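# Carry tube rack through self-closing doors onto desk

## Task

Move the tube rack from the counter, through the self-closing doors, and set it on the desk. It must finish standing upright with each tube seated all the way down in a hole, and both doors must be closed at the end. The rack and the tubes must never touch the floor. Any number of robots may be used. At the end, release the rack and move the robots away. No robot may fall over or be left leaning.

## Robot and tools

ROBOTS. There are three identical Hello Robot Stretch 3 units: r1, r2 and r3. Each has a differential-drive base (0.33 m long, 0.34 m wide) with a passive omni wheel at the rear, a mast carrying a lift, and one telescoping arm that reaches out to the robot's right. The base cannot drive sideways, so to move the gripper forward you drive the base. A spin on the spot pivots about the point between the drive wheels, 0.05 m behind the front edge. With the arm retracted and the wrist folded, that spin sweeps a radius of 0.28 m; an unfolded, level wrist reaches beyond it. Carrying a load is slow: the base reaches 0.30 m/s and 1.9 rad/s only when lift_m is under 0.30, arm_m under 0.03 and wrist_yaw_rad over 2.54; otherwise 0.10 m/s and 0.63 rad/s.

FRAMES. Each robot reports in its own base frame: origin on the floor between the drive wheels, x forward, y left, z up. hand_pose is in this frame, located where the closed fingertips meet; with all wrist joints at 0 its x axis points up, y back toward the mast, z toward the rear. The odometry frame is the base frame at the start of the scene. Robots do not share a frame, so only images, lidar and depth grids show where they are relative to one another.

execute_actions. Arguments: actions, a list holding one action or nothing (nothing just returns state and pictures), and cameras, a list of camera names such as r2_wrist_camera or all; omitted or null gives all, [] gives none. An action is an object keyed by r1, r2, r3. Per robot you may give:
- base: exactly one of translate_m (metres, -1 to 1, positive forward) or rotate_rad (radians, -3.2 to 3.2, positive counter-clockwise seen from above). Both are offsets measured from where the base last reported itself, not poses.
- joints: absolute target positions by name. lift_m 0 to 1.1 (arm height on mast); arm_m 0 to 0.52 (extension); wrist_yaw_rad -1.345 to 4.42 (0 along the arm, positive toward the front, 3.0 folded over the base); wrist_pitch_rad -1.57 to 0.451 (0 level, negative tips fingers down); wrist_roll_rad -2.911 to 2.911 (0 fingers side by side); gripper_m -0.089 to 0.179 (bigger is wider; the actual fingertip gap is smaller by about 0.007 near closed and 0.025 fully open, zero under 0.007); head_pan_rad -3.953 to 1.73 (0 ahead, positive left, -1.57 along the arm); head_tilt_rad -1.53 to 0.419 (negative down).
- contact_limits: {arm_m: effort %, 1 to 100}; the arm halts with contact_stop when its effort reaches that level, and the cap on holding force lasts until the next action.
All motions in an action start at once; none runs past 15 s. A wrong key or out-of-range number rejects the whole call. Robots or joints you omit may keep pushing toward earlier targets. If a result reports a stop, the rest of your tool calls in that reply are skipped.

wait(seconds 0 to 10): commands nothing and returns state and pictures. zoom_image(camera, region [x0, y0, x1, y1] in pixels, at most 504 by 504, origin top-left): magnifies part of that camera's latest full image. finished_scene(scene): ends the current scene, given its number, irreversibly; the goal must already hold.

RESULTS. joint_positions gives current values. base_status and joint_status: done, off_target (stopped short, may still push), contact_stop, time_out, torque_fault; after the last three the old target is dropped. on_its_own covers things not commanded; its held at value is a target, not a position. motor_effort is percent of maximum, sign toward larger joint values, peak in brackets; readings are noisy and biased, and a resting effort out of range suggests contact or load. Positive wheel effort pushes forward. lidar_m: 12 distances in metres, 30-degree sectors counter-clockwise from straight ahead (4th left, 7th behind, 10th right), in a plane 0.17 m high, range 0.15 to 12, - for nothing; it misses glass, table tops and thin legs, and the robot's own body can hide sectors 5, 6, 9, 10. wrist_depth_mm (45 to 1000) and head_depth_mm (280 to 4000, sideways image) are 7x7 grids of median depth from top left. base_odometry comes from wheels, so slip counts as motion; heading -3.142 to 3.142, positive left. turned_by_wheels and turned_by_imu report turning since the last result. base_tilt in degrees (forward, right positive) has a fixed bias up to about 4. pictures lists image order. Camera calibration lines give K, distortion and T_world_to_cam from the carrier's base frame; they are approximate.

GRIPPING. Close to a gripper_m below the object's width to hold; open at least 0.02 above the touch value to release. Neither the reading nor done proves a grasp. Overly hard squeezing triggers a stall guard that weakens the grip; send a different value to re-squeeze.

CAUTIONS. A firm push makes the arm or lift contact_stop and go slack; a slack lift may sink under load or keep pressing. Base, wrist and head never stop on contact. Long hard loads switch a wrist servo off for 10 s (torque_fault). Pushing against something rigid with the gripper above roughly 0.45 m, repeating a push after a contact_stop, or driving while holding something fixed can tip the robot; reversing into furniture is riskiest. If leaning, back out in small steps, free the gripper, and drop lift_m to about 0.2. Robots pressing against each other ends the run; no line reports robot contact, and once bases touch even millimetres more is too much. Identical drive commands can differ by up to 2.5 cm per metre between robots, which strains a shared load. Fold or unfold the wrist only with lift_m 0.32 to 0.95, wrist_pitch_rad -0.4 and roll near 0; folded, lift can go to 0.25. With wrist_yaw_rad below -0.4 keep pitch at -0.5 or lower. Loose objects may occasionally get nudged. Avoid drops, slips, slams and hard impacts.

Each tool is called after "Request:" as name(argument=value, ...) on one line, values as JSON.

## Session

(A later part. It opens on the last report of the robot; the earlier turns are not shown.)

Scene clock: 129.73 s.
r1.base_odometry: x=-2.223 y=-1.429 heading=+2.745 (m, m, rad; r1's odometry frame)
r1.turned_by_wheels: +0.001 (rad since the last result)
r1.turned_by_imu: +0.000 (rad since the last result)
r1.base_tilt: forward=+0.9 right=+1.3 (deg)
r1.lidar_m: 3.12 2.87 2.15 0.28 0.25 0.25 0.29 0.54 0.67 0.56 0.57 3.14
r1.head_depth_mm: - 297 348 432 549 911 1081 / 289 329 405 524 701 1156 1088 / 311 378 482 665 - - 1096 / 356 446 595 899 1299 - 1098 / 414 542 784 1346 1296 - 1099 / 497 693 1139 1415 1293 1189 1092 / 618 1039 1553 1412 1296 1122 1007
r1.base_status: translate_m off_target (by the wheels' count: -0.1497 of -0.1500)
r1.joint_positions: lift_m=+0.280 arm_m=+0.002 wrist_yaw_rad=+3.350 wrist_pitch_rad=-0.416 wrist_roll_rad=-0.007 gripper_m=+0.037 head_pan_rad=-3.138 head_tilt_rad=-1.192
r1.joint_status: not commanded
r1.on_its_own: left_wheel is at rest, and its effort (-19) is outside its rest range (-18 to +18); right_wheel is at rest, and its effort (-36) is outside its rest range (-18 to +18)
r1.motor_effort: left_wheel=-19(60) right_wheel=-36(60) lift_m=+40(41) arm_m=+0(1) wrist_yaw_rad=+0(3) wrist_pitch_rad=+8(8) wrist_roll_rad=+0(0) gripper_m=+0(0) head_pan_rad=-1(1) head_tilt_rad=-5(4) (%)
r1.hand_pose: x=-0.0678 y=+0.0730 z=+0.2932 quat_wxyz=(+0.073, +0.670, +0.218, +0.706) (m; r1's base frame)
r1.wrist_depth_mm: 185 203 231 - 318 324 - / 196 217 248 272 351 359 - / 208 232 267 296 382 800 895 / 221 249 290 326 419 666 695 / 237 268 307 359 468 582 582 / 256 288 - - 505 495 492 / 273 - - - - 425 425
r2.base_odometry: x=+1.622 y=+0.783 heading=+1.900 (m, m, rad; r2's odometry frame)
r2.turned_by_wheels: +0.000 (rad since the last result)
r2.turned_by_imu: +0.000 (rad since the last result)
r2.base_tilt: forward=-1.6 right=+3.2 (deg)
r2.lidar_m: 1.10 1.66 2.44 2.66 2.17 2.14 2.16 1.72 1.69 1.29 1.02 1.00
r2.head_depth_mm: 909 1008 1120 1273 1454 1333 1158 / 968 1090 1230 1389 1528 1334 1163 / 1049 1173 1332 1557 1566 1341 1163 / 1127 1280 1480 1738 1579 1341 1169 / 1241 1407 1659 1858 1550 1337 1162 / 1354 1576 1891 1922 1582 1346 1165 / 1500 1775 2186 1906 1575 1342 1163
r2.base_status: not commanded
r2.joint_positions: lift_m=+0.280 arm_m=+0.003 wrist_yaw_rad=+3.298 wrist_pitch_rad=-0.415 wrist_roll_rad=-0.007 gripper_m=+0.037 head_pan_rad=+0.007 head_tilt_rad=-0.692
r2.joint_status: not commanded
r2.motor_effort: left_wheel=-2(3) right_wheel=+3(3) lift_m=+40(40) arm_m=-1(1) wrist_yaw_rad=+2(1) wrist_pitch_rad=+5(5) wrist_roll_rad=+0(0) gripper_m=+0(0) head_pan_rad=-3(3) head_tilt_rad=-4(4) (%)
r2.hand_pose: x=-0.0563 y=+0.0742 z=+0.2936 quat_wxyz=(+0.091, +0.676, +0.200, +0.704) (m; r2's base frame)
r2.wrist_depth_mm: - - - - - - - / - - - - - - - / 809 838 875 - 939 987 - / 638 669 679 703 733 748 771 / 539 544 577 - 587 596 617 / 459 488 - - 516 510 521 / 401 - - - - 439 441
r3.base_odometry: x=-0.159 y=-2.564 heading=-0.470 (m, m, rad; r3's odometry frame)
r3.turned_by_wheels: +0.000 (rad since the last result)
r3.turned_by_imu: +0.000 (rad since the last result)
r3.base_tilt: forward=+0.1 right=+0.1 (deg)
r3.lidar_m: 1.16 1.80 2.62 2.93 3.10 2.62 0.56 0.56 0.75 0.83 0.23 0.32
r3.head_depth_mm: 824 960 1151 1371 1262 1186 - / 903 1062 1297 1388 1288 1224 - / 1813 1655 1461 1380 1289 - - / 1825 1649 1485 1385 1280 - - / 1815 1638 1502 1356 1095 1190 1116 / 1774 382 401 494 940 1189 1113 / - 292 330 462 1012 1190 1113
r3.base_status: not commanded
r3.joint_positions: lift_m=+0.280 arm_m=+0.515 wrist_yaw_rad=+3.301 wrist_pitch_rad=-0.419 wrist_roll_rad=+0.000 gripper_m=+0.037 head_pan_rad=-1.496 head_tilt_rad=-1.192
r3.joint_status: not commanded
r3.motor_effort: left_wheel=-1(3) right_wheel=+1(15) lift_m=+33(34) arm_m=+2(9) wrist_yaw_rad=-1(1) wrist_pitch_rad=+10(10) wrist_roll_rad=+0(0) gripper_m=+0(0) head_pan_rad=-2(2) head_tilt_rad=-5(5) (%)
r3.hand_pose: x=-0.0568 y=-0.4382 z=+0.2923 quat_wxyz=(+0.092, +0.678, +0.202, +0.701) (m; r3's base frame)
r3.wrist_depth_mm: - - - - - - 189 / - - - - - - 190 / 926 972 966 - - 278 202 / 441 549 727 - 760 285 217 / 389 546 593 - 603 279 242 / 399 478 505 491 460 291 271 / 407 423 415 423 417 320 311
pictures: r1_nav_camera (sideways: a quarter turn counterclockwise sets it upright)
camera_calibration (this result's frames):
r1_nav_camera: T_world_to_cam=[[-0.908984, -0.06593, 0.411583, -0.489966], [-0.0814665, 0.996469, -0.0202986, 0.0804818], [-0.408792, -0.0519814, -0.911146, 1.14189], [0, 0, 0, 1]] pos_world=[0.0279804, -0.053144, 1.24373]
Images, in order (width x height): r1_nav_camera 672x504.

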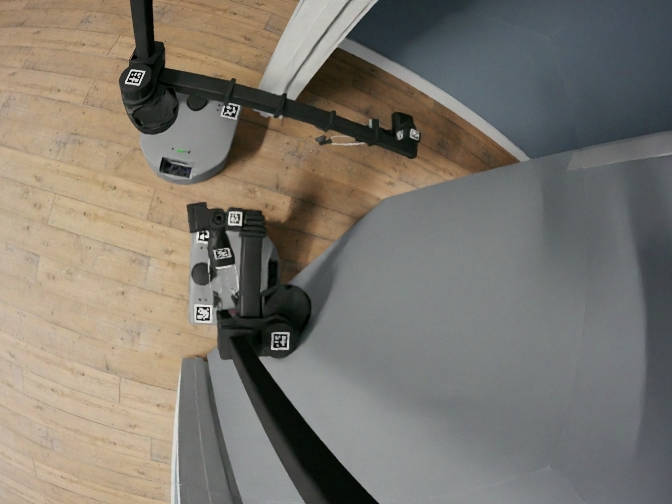

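Works; r1 holds it.

Request:
execute_actions(actions=[{"r3":{"joints":{"arm_m":0.0}}}], cameras=[])

Request:
execute_actions(actions=[{"r3":{"base":{"translate_m":0.45}},"r1":{"base":{"translate_m":-0.35}}}], cameras=["r1_nav_camera"])

Scene clock: 135.17 s.
r1.base_odometry: x=-2.223 y=-1.429 heading=+2.745 (m, m, rad; r1's odometry frame)
r1.turned_by_wheels: +0.000 (rad since the last result)
r1.turned_by_imu: -0.001 (rad since the last result)
r1.base_tilt: forward=+1.0 right=+1.3 (deg)
r1.lidar_m: 3.12 2.86 2.15 0.28 0.25 0.25 0.29 0.54 0.67 0.57 0.56 3.14
r1.head_depth_mm: - 297 348 433 548 910 1071 / 289 329 404 525 703 1155 1089 / 311 379 483 663 - - 1100 / 355 445 596 900 1302 - 1099 / 413 542 784 1357 1302 - 1100 / 496 694 1147 1406 1288 1190 1095 / 620 1040 1542 1410 1291 1127 1006
r1.base_status: not commanded
r1.joint_positions: lift_m=+0.280 arm_m=+0.002 wrist_yaw_rad=+3.350 wrist_pitch_rad=-0.416 wrist_roll_rad=-0.007 gripper_m=+0.037 head_pan_rad=-3.138 head_tilt_rad=-1.192
r1.joint_status: not commanded
r1.on_its_own: left_wheel is at rest, and its effort (-19) is outside its rest range (-18 to +18); right_wheel is at rest, and its effort (-36) is outside its rest range (-18 to +18)
r1.motor_effort: left_wheel=-19(19) right_wheel=-36(36) lift_m=+40(40) arm_m=+0(0) wrist_yaw_rad=+0(0) wrist_pitch_rad=+7(8) wrist_roll_rad=+0(0) gripper_m=+0(0) head_pan_rad=-2(1) head_tilt_rad=-5(4) (%)
r1.hand_pose: x=-0.0678 y=+0.0730 z=+0.2932 quat_wxyz=(+0.073, +0.670, +0.218, +0.706) (m; r1's base frame)
r1.wrist_depth_mm: 186 204 231 - 318 324 - / 196 217 249 273 349 359 - / 209 231 268 294 381 814 879 / 222 249 290 327 422 674 703 / 238 269 306 361 471 571 580 / 255 286 - - 497 485 492 / 275 - - - - 427 421
r2.base_odometry: x=+1.622 y=+0.783 heading=+1.900 (m, m, rad; r2's odometry frame)
r2.turned_by_wheels: +0.000 (rad since the last result)
r2.turned_by_imu: +0.000 (rad since the last result)
r2.base_tilt: forward=-1.6 right=+3.2 (deg)
r2.lidar_m: 1.09 1.66 2.44 2.67 2.16 2.14 2.16 1.72 1.70 1.29 1.02 1.00
r2.head_depth_mm: 911 1004 1118 1270 1458 1344 1164 / 971 1085 1222 1391 1535 1326 1164 / 1047 1176 1345 1559 1561 1346 1161 / 1133 1278 1483 1745 1569 1336 1168 / 1230 1422 1663 1874 1569 1339 1170 / 1347 1570 1883 1912 1565 1338 1172 / 1493 1780 2160 1923 1571 1343 1175
r2.base_status: not commanded
r2.joint_positions: lift_m=+0.280 arm_m=+0.003 wrist_yaw_rad=+3.298 wrist_pitch_rad=-0.415 wrist_roll_rad=-0.007 gripper_m=+0.037 head_pan_rad=+0.007 head_tilt_rad=-0.692
r2.joint_status: not commanded
r2.motor_effort: left_wheel=-3(3) right_wheel=+3(3) lift_m=+40(40) arm_m=-1(1) wrist_yaw_rad=+1(1) wrist_pitch_rad=+5(5) wrist_roll_rad=+0(0) gripper_m=+0(0) head_pan_rad=-2(3) head_tilt_rad=-3(4) (%)
r2.hand_pose: x=-0.0563 y=+0.0742 z=+0.2936 quat_wxyz=(+0.091, +0.676, +0.200, +0.704) (m; r2's base frame)
r2.wrist_depth_mm: - - - - - - - / - - - - - - - / 793 828 852 - 944 962 - / 645 660 682 716 721 740 772 / 535 548 579 - 592 600 617 / 459 488 - - 517 507 514 / 398 - - - - 441 444
r3.base_odometry: x=-0.159 y=-2.564 heading=-0.470 (m, m, rad; r3's odometry frame)
r3.turned_by_wheels: +0.000 (rad since the last result)
r3.turned_by_imu: +0.002 (rad since the last result)
r3.base_tilt: forward=+0.1 right=+0.0 (deg)
r3.lidar_m: 1.16 1.80 2.61 2.93 3.10 2.63 0.57 0.56 0.75 0.83 0.23 0.32
r3.head_depth_mm: 820 955 1153 1364 1263 1186 - / 903 1067 1306 1374 1285 1218 - / 1833 1630 1466 1382 1300 - - / 1839 1645 1509 1384 1293 - - / 1810 1639 1506 1368 1056 1198 1120 / 1787 382 400 492 937 1192 1122 / - 291 329 464 1010 1190 1116
r3.base_status: not commanded
r3.joint_positions: lift_m=+0.280 arm_m=+0.000 wrist_yaw_rad=+3.301 wrist_pitch_rad=-0.419 wrist_roll_rad=+0.000 gripper_m=+0.037 head_pan_rad=-1.496 head_tilt_rad=-1.192
r3.joint_status: all done
r3.motor_effort: left_wheel=+0(1) right_wheel=+1(1) lift_m=+34(34) arm_m=-6(4) wrist_yaw_rad=-1(1) wrist_pitch_rad=+10(10) wrist_roll_rad=+0(0) gripper_m=+1(0) head_pan_rad=-1(2) head_tilt_rad=-5(5) (%)
r3.hand_pose: x=-0.0568 y=+0.0761 z=+0.2923 quat_wxyz=(+0.092, +0.678, +0.202, +0.701) (m; r3's base frame)
r3.wrist_depth_mm: - - - - - - - / - - - - - - - / 920 958 959 970 - - - / 730 725 732 733 740 769 775 / 576 583 584 - 606 604 604 / 486 506 - - 513 511 515 / 417 - - - - 430 426
pictures: none
No camera images: the call's "cameras" was empty. Leave "cameras" out to get every camera's image.

Scene clock: 138.33 s.
r1.base_odometry: x=-1.900 y=-1.564 heading=+2.746 (m, m, rad; r1's odometry frame)
r1.turned_by_wheels: +0.000 (rad since the last result)
r1.turned_by_imu: +0.004 (rad since the last result)
r1.base_tilt: forward=+0.9 right=+1.4 (deg)
r1.lidar_m: 3.47 0.43 0.24 0.21 0.21 0.23 0.40 1.37 1.14 0.65 0.67 3.47
r1.head_depth_mm: 329 363 402 450 510 603 694 / 410 461 527 613 676 950 1071 / 542 634 764 958 - - 1093 / 1939 1734 1519 1392 1324 - 1093 / 1948 1715 1538 1406 1297 - 1098 / 1945 1727 1558 1409 1294 1184 1098 / 1909 1736 1553 1405 1290 1186 1108
r1.base_status: done
r1.joint_positions: lift_m=+0.280 arm_m=+0.002 wrist_yaw_rad=+3.350 wrist_pitch_rad=-0.416 wrist_roll_rad=-0.007 gripper_m=+0.037 head_pan_rad=-3.138 head_tilt_rad=-1.192
r1.joint_status: not commanded
r1.motor_effort: left_wheel=-1(50) right_wheel=-13(60) lift_m=+40(40) arm_m=+0(0) wrist_yaw_rad=+0(0) wrist_pitch_rad=+7(8) wrist_roll_rad=+1(0) gripper_m=+0(0) head_pan_rad=-1(2) head_tilt_rad=-4(4) (%)
r1.hand_pose: x=-0.0678 y=+0.0730 z=+0.2932 quat_wxyz=(+0.073, +0.670, +0.218, +0.706) (m; r1's base frame)
r1.wrist_depth_mm: 200 204 209 - 221 227 232 / 217 221 226 231 239 247 254 / 235 240 247 252 262 271 279 / 257 264 273 279 291 304 311 / 283 292 296 310 325 339 354 / 315 324 - - 365 388 407 / 353 - - - - 424 423
r2.base_odometry: x=+1.622 y=+0.783 heading=+1.900 (m, m, rad; r2's odometry frame)
r2.turned_by_wheels: +0.000 (rad since the last result)
r2.turned_by_imu: +0.000 (rad since the last result)
r2.base_tilt: forward=-1.6 right=+3.2 (deg)
r2.lidar_m: 1.09 1.66 2.45 2.67 2.16 2.14 2.16 1.71 1.70 1.29 1.02 1.00
r2.head_depth_mm: 910 1010 1117 1265 1453 1341 1158 / 977 1078 1219 1399 1519 1341 1158 / 1048 1178 1338 1550 1571 1338 1162 / 1132 1280 1477 1739 1564 1333 1168 / 1233 1411 1660 1845 1578 1341 1176 / 1351 1574 1877 1916 1569 1348 1175 / 1507 1778 2175 1896 1580 1334 1169
r2.base_status: not commanded
r2.joint_positions: lift_m=+0.280 arm_m=+0.003 wrist_yaw_rad=+3.298 wrist_pitch_rad=-0.415 wrist_roll_rad=-0.007 gripper_m=+0.037 head_pan_rad=+0.007 head_tilt_rad=-0.692
r2.joint_status: not commanded
r2.motor_effort: left_wheel=-3(3) right_wheel=+2(4) lift_m=+40(40) arm_m=-1(1) wrist_yaw_rad=+1(1) wrist_pitch_rad=+5(5) wrist_roll_rad=+0(0) gripper_m=+1(0) head_pan_rad=-2(3) head_tilt_rad=-4(4) (%)
r2.hand_pose: x=-0.0563 y=+0.0742 z=+0.2936 quat_wxyz=(+0.091, +0.676, +0.200, +0.704) (m; r2's base frame)
r2.wrist_depth_mm: - - - - - - - / - - - - - - - / 806 831 869 - 939 991 - / 649 652 685 709 728 745 781 / 533 546 573 - 592 598 616 / 463 491 - - 517 507 518 / 399 - - - - 442 443
r3.base_odometry: x=+0.242 y=-2.768 heading=-0.470 (m, m, rad; r3's odometry frame)
r3.turned_by_wheels: +0.000 (rad since the last result)
r3.turned_by_imu: +0.000 (rad since the last result)
r3.base_tilt: forward=+0.1 right=+0.0 (deg)
r3.lidar_m: 1.24 1.32 1.92 2.89 3.07 3.05 1.32 0.32 0.25 0.24 0.26 0.38
r3.head_depth_mm: - 292 352 497 845 1205 - / - 296 360 513 885 1218 - / - 299 368 529 847 - - / - 302 377 547 884 - - / - 302 384 565 1040 1194 1123 / - 308 394 585 1135 1189 1119 / - 311 404 610 1190 1185 1111
r3.base_status: done
r3.joint_positions: lift_m=+0.280 arm_m=+0.000 wrist_yaw_rad=+3.301 wrist_pitch_rad=-0.419 wrist_roll_rad=+0.000 gripper_m=+0.037 head_pan_rad=-1.496 head_tilt_rad=-1.192
r3.joint_status: not commanded
r3.motor_effort: left_wheel=+0(7) right_wheel=+0(10) lift_m=+34(34) arm_m=-5(5) wrist_yaw_rad=-1(1) wrist_pitch_rad=+10(10) wrist_roll_rad=+0(0) gripper_m=+0(1) head_pan_rad=-2(3) head_tilt_rad=-5(5) (%)
r3.hand_pose: x=-0.0568 y=+0.0761 z=+0.2923 quat_wxyz=(+0.092, +0.678, +0.202, +0.701) (m; r3's base frame)
r3.wrist_depth_mm: - - - - - - - / - - - - - - - / 929 959 984 963 - - - / 711 731 742 751 749 754 772 / 575 580 589 - 604 606 620 / 486 505 - - 509 501 509 / 416 - - - - 434 438
pictures: r1_nav_camera (sideways: a quarter turn counterclockwise sets it upright)
camera_calibration (this result's frames):
r1_nav_camera: T_world_to_cam=[[-0.908984, -0.0659298, 0.411583, -0.489966], [-0.0814663, 0.996469, -0.0202987, 0.0804818], [-0.408792, -0.0519813, -0.911146, 1.14189], [0, 0, 0, 1]] pos_world=[0.0279804, -0.053144, 1.24373]
Images, in order (width x height): r1_nav_camera 672x504.

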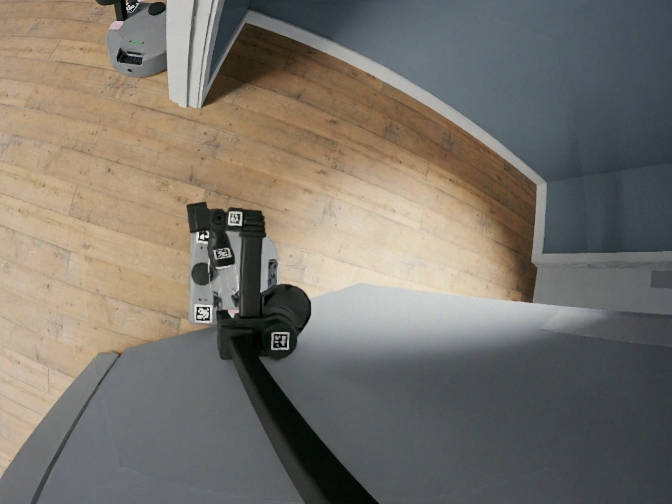

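Request:
execute_actions(actions=[{"r1":{"base":{"translate_m":-0.22}}}], cameras=[])

Request:
execute_actions(actions=[{"r1":{"base":{"rotate_rad":-1.2}}}], cameras=[])

Request:
execute_actions(actions=[{"r1":{"base":{"translate_m":-0.3}}}], cameras=["r1_nav_camera"])

Scene clock: 141.40 s.
r1.base_odometry: x=-1.697 y=-1.649 heading=+2.746 (m, m, rad; r1's odometry frame)
r1.turned_by_wheels: +0.000 (rad since the last result)
r1.turned_by_imu: +0.001 (rad since the last result)
r1.base_tilt: forward=+0.9 right=+1.4 (deg)
r1.lidar_m: 3.65 0.35 0.22 0.20 0.20 0.23 0.45 1.31 1.10 0.97 0.71 3.68
r1.head_depth_mm: 363 394 425 462 508 563 618 / 1773 523 581 652 687 882 1010 / 1866 1716 1542 1205 - - 1098 / 1870 1714 1546 1403 1316 - 1098 / 1882 1721 1542 1404 1299 - 1097 / 1878 1730 1550 1413 1293 1188 1104 / 1886 1735 1548 1415 1302 1189 1104
r1.base_status: done
r1.joint_positions: lift_m=+0.280 arm_m=+0.002 wrist_yaw_rad=+3.350 wrist_pitch_rad=-0.416 wrist_roll_rad=-0.007 gripper_m=+0.037 head_pan_rad=-3.138 head_tilt_rad=-1.192
r1.joint_status: not commanded
r1.motor_effort: left_wheel=+1(11) right_wheel=-9(22) lift_m=+40(40) arm_m=+0(1) wrist_yaw_rad=+1(0) wrist_pitch_rad=+8(7) wrist_roll_rad=+0(0) gripper_m=+0(0) head_pan_rad=-1(0) head_tilt_rad=-4(4) (%)
r1.hand_pose: x=-0.0678 y=+0.0730 z=+0.2932 quat_wxyz=(+0.073, +0.670, +0.218, +0.706) (m; r1's base frame)
r1.wrist_depth_mm: 207 207 208 - 209 210 210 / 225 224 226 225 227 227 230 / 245 246 246 246 247 249 251 / 272 270 272 272 275 276 278 / 301 302 299 304 301 309 312 / 339 333 - - 340 347 351 / 389 - - - - 407 405
r2.base_odometry: x=+1.622 y=+0.783 heading=+1.900 (m, m, rad; r2's odometry frame)
r2.turned_by_wheels: +0.000 (rad since the last result)
r2.turned_by_imu: +0.000 (rad since the last result)
r2.base_tilt: forward=-1.6 right=+3.2 (deg)
r2.lidar_m: 1.10 1.66 2.44 2.66 2.16 2.14 2.16 1.71 1.70 1.29 1.02 1.00
r2.head_depth_mm: 908 1004 1126 1271 1457 1328 1163 / 978 1078 1216 1397 1529 1332 1160 / 1053 1176 1336 1563 1552 1325 1163 / 1134 1284 1476 1745 1571 1332 1169 / 1234 1422 1665 1851 1576 1334 1172 / 1359 1581 1883 1910 1569 1350 1161 / 1504 1793 2158 1893 1576 1340 1167
r2.base_status: not commanded
r2.joint_positions: lift_m=+0.280 arm_m=+0.003 wrist_yaw_rad=+3.298 wrist_pitch_rad=-0.415 wrist_roll_rad=-0.007 gripper_m=+0.037 head_pan_rad=+0.007 head_tilt_rad=-0.692
r2.joint_status: not commanded
r2.motor_effort: left_wheel=-3(3) right_wheel=+3(3) lift_m=+40(40) arm_m=-1(1) wrist_yaw_rad=+2(1) wrist_pitch_rad=+5(5) wrist_roll_rad=+0(0) gripper_m=+0(0) head_pan_rad=-3(2) head_tilt_rad=-4(4) (%)
r2.hand_pose: x=-0.0563 y=+0.0742 z=+0.2936 quat_wxyz=(+0.091, +0.676, +0.200, +0.704) (m; r2's base frame)
r2.wrist_depth_mm: - - - - - - - / - - - - - - - / 809 828 867 - 926 966 - / 639 665 681 706 714 748 769 / 533 547 575 - 591 600 628 / 457 491 - - 516 508 513 / 398 - - - - 442 447
r3.base_odometry: x=+0.242 y=-2.768 heading=-0.470 (m, m, rad; r3's odometry frame)
r3.turned_by_wheels: +0.000 (rad since the last result)
r3.turned_by_imu: +0.001 (rad since the last result)
r3.base_tilt: forward=+0.1 right=+0.0 (deg)
r3.lidar_m: 1.24 1.32 1.92 2.89 3.06 3.05 1.33 0.32 0.25 0.24 0.26 0.38
r3.head_depth_mm: - 292 352 497 850 1197 - / - 296 359 511 885 1223 - / - 300 367 530 853 - - / - 302 376 547 881 - - / - 303 384 566 1042 1191 1115 / - 308 394 586 1141 1195 1119 / - 311 404 605 1180 1193 1119
r3.base_status: not commanded
r3.joint_positions: lift_m=+0.280 arm_m=+0.000 wrist_yaw_rad=+3.301 wrist_pitch_rad=-0.419 wrist_roll_rad=+0.000 gripper_m=+0.037 head_pan_rad=-1.496 head_tilt_rad=-1.192
r3.joint_status: not commanded
r3.motor_effort: left_wheel=+0(0) right_wheel=+0(1) lift_m=+34(34) arm_m=-5(5) wrist_yaw_rad=-1(1) wrist_pitch_rad=+10(10) wrist_roll_rad=+0(0) gripper_m=+0(0) head_pan_rad=-2(1) head_tilt_rad=-5(5) (%)
r3.hand_pose: x=-0.0568 y=+0.0761 z=+0.2923 quat_wxyz=(+0.092, +0.678, +0.202, +0.701) (m; r3's base frame)
r3.wrist_depth_mm: - - - - - - - / - - - - - - - / 928 944 971 971 - - - / 721 711 732 742 741 736 773 / 585 580 595 - 597 597 615 / 483 498 - - 516 498 508 / 421 - - - - 430 439
pictures: none
No camera images: the call's "cameras" was empty. Leave "cameras" out to get every camera's image.

Scene clock: 143.37 s.
r1.base_odometry: x=-1.697 y=-1.649 heading=+1.547 (m, m, rad; r1's odometry frame)
r1.turned_by_wheels: -1.200 (rad since the last result)
r1.turned_by_imu: -1.172 (rad since the last result)
r1.base_tilt: forward=+0.9 right=+1.3 (deg)
r1.lidar_m: 0.71 3.31 3.65 0.49 0.30 0.27 0.27 0.33 1.84 1.43 1.11 1.09
r1.head_depth_mm: - 298 362 497 735 1165 1093 / - 306 385 540 800 1154 1097 / - 317 412 594 - - 1097 / - 333 443 662 1005 - 1100 / 293 353 479 744 1276 - 1099 / 305 375 521 851 1289 1187 1101 / 311 400 572 1353 1292 1190 1100
r1.base_status: done
r1.joint_positions: lift_m=+0.280 arm_m=+0.002 wrist_yaw_rad=+3.350 wrist_pitch_rad=-0.416 wrist_roll_rad=-0.007 gripper_m=+0.037 head_pan_rad=-3.138 head_tilt_rad=-1.192
r1.joint_status: not commanded
r1.motor_effort: left_wheel=-5(23) right_wheel=-15(26) lift_m=+40(41) arm_m=+0(0) wrist_yaw_rad=+1(1) wrist_pitch_rad=+7(8) wrist_roll_rad=+0(0) gripper_m=+1(1) head_pan_rad=+0(0) head_tilt_rad=-5(4) (%)
r1.hand_pose: x=-0.0678 y=+0.0730 z=+0.2932 quat_wxyz=(+0.073, +0.670, +0.218, +0.706) (m; r1's base frame)
r1.wrist_depth_mm: 202 241 314 - - - - / 209 252 332 420 - - - / 216 264 350 449 901 887 895 / 224 276 376 489 703 699 695 / 235 289 367 536 597 577 585 / 244 294 - - 504 486 491 / 251 - - - - 428 428
r2.base_odometry: x=+1.622 y=+0.783 heading=+1.900 (m, m, rad; r2's odometry frame)
r2.turned_by_wheels: +0.000 (rad since the last result)
r2.turned_by_imu: +0.000 (rad since the last result)
r2.base_tilt: forward=-1.6 right=+3.3 (deg)
r2.lidar_m: 1.10 1.66 2.45 2.67 2.16 2.14 2.16 1.71 1.69 1.29 1.02 1.00
r2.head_depth_mm: 910 1007 1125 1265 1448 1337 1161 / 973 1077 1221 1390 1525 1327 1160 / 1045 1173 1338 1560 1561 1339 1164 / 1135 1280 1474 1732 1569 1325 1166 / 1233 1415 1651 1838 1571 1345 1161 / 1349 1568 1897 1912 1552 1339 1167 / 1510 1776 2179 1903 1573 1349 1171
r2.base_status: not commanded
r2.joint_positions: lift_m=+0.280 arm_m=+0.003 wrist_yaw_rad=+3.298 wrist_pitch_rad=-0.415 wrist_roll_rad=-0.007 gripper_m=+0.037 head_pan_rad=+0.007 head_tilt_rad=-0.692
r2.joint_status: not commanded
r2.motor_effort: left_wheel=-3(3) right_wheel=+3(3) lift_m=+40(40) arm_m=-1(1) wrist_yaw_rad=+1(1) wrist_pitch_rad=+5(5) wrist_roll_rad=+0(0) gripper_m=+0(0) head_pan_rad=-3(3) head_tilt_rad=-3(4) (%)
r2.hand_pose: x=-0.0563 y=+0.0742 z=+0.2936 quat_wxyz=(+0.091, +0.676, +0.200, +0.704) (m; r2's base frame)
r2.wrist_depth_mm: - - - - - - - / - - - - - - - / 809 823 860 - 943 960 - / 639 662 675 711 722 745 777 / 537 554 577 - 591 608 610 / 463 494 - - 513 504 513 / 395 - - - - 436 445
r3.base_odometry: x=+0.242 y=-2.768 heading=-0.470 (m, m, rad; r3's odometry frame)
r3.turned_by_wheels: +0.000 (rad since the last result)
r3.turned_by_imu: +0.001 (rad since the last result)
r3.base_tilt: forward=+0.1 right=+0.0 (deg)
r3.lidar_m: 1.24 1.32 1.92 2.89 3.06 3.06 1.34 0.32 0.25 0.24 0.26 0.38
r3.head_depth_mm: - 292 352 498 851 1208 - / - 297 360 513 887 1217 - / - 300 368 528 848 - - / - 302 376 546 880 - - / - 302 384 565 1040 1191 1115 / - 308 393 586 1136 1194 1118 / - 311 403 605 1185 1189 1115
r3.base_status: not commanded
r3.joint_positions: lift_m=+0.280 arm_m=+0.000 wrist_yaw_rad=+3.301 wrist_pitch_rad=-0.419 wrist_roll_rad=+0.000 gripper_m=+0.037 head_pan_rad=-1.496 head_tilt_rad=-1.192
r3.joint_status: not commanded
r3.motor_effort: left_wheel=-1(0) right_wheel=+0(1) lift_m=+34(33) arm_m=-5(5) wrist_yaw_rad=-1(1) wrist_pitch_rad=+10(10) wrist_roll_rad=+0(0) gripper_m=+1(0) head_pan_rad=-2(2) head_tilt_rad=-5(5) (%)
r3.hand_pose: x=-0.0568 y=+0.0761 z=+0.2923 quat_wxyz=(+0.092, +0.678, +0.202, +0.701) (m; r3's base frame)
r3.wrist_depth_mm: - - - - - - - / - - - - - - - / 933 943 957 973 - - - / 722 721 725 752 745 754 774 / 579 595 585 - 602 602 606 / 486 506 - - 510 499 507 / 420 - - - - 433 435
pictures: none
No camera images: the call's "cameras" was empty. Leave "cameras" out to get every camera's image.

Scene clock: 145.87 s.
r1.base_odometry: x=-1.704 y=-1.948 heading=+1.547 (m, m, rad; r1's odometry frame)
r1.turned_by_wheels: +0.000 (rad since the last result)
r1.turned_by_imu: +0.067 (rad since the last result)
r1.base_tilt: forward=+1.0 right=+1.4 (deg)
r1.lidar_m: 0.96 3.87 0.55 0.30 0.25 0.25 0.28 0.47 1.68 1.60 1.30 1.29
r1.head_depth_mm: - 296 345 437 572 1070 1093 / - 318 393 518 701 1152 1100 / 300 357 457 636 - - 1100 / 327 410 545 822 1290 - 1097 / 370 479 680 1347 1307 - 1099 / 424 624 1557 1410 1285 1190 1100 / 1531 1734 1555 1410 1292 1189 1100
r1.base_status: translate_m off_target (by the wheels' count: -0.2995 of -0.3000)
r1.joint_positions: lift_m=+0.280 arm_m=+0.002 wrist_yaw_rad=+3.350 wrist_pitch_rad=-0.416 wrist_roll_rad=-0.007 gripper_m=+0.037 head_pan_rad=-3.138 head_tilt_rad=-1.192
r1.joint_status: not commanded
r1.on_its_own: left_wheel is at rest, and its effort (-45) is outside its rest range (-18 to +18); right_wheel is at rest, and its effort (-54) is outside its rest range (-18 to +18)
r1.motor_effort: left_wheel=-45(57) right_wheel=-54(66) lift_m=+40(42) arm_m=+0(1) wrist_yaw_rad=+1(8) wrist_pitch_rad=+8(8) wrist_roll_rad=+0(1) gripper_m=+0(0) head_pan_rad=-1(1) head_tilt_rad=-5(6) (%)
r1.hand_pose: x=-0.0678 y=+0.0729 z=+0.2931 quat_wxyz=(+0.073, +0.670, +0.218, +0.706) (m; r1's base frame)
r1.wrist_depth_mm: 185 206 240 - 355 455 - / 196 219 256 288 395 525 - / 207 234 278 312 433 598 907 / 219 250 299 341 489 669 707 / 234 269 311 380 559 576 576 / 249 282 - - 507 492 490 / 265 - - - - 433 428
r2.base_odometry: x=+1.622 y=+0.783 heading=+1.900 (m, m, rad; r2's odometry frame)
r2.turned_by_wheels: +0.000 (rad since the last result)
r2.turned_by_imu: +0.000 (rad since the last result)
r2.base_tilt: forward=-1.6 right=+3.2 (deg)
r2.lidar_m: 1.10 1.65 2.45 2.67 2.16 2.14 2.16 1.72 1.70 1.29 1.02 1.00
r2.head_depth_mm: 912 1006 1120 1270 1455 1327 1161 / 975 1079 1222 1393 1521 1339 1164 / 1048 1168 1335 1548 1579 1333 1159 / 1127 1281 1475 1736 1556 1337 1166 / 1233 1415 1664 1837 1575 1347 1165 / 1350 1571 1896 1919 1582 1338 1166 / 1504 1783 2180 1920 1578 1352 1173
r2.base_status: not commanded
r2.joint_positions: lift_m=+0.280 arm_m=+0.003 wrist_yaw_rad=+3.298 wrist_pitch_rad=-0.415 wrist_roll_rad=-0.007 gripper_m=+0.037 head_pan_rad=+0.007 head_tilt_rad=-0.692
r2.joint_status: not commanded
r2.motor_effort: left_wheel=-3(3) right_wheel=+3(3) lift_m=+40(40) arm_m=-1(1) wrist_yaw_rad=+1(1) wrist_pitch_rad=+5(5) wrist_roll_rad=+0(0) gripper_m=+1(0) head_pan_rad=-3(3) head_tilt_rad=-4(4) (%)
r2.hand_pose: x=-0.0563 y=+0.0742 z=+0.2936 quat_wxyz=(+0.091, +0.676, +0.200, +0.704) (m; r2's base frame)
r2.wrist_depth_mm: - - - - - - - / - - - - - - - / 808 841 860 - 924 980 - / 649 667 689 703 719 743 769 / 535 549 576 - 592 602 618 / 460 490 - - 518 509 520 / 401 - - - - 434 445
r3.base_odometry: x=+0.242 y=-2.768 heading=-0.470 (m, m, rad; r3's odometry frame)
r3.turned_by_wheels: +0.000 (rad since the last result)
r3.turned_by_imu: +0.001 (rad since the last result)
r3.base_tilt: forward=+0.1 right=+0.0 (deg)
r3.lidar_m: 1.24 1.32 1.93 2.89 3.07 3.06 1.35 0.32 0.25 0.24 0.26 0.38
r3.head_depth_mm: - 292 352 497 845 1208 - / - 297 360 513 886 1215 - / - 300 367 531 849 - - / - 302 377 547 883 - - / - 303 384 568 1035 1193 1124 / - 308 394 585 1133 1196 1118 / - 311 404 605 1183 1195 1110
r3.base_status: not commanded
r3.joint_positions: lift_m=+0.280 arm_m=+0.000 wrist_yaw_rad=+3.301 wrist_pitch_rad=-0.419 wrist_roll_rad=+0.000 gripper_m=+0.037 head_pan_rad=-1.496 head_tilt_rad=-1.192
r3.joint_status: not commanded
r3.motor_effort: left_wheel=+0(1) right_wheel=+0(0) lift_m=+34(33) arm_m=-5(5) wrist_yaw_rad=-1(1) wrist_pitch_rad=+10(10) wrist_roll_rad=+0(0) gripper_m=+0(0) head_pan_rad=-2(3) head_tilt_rad=-5(5) (%)
r3.hand_pose: x=-0.0568 y=+0.0761 z=+0.2923 quat_wxyz=(+0.092, +0.678, +0.202, +0.701) (m; r3's base frame)
r3.wrist_depth_mm: - - - - - - - / - - - - - - - / 937 958 963 999 - - - / 728 722 735 739 745 754 770 / 577 599 604 - 597 607 615 / 486 501 - - 508 504 511 / 421 - - - - 435 433
pictures: r1_nav_camera (sideways: a quarter turn counterclockwise sets it upright)
camera_calibration (this result's frames):
r1_nav_camera: T_world_to_cam=[[-0.908656, -0.0658978, 0.412313, -0.490919], [-0.0814488, 0.996472, -0.0202363, 0.0804006], [-0.409525, -0.0519703, -0.910818, 1.14147], [0, 0, 0, 1]] pos_world=[0.0279319, -0.0531449, 1.24371]
Images, in order (width x height): r1_nav_camera 672x504.

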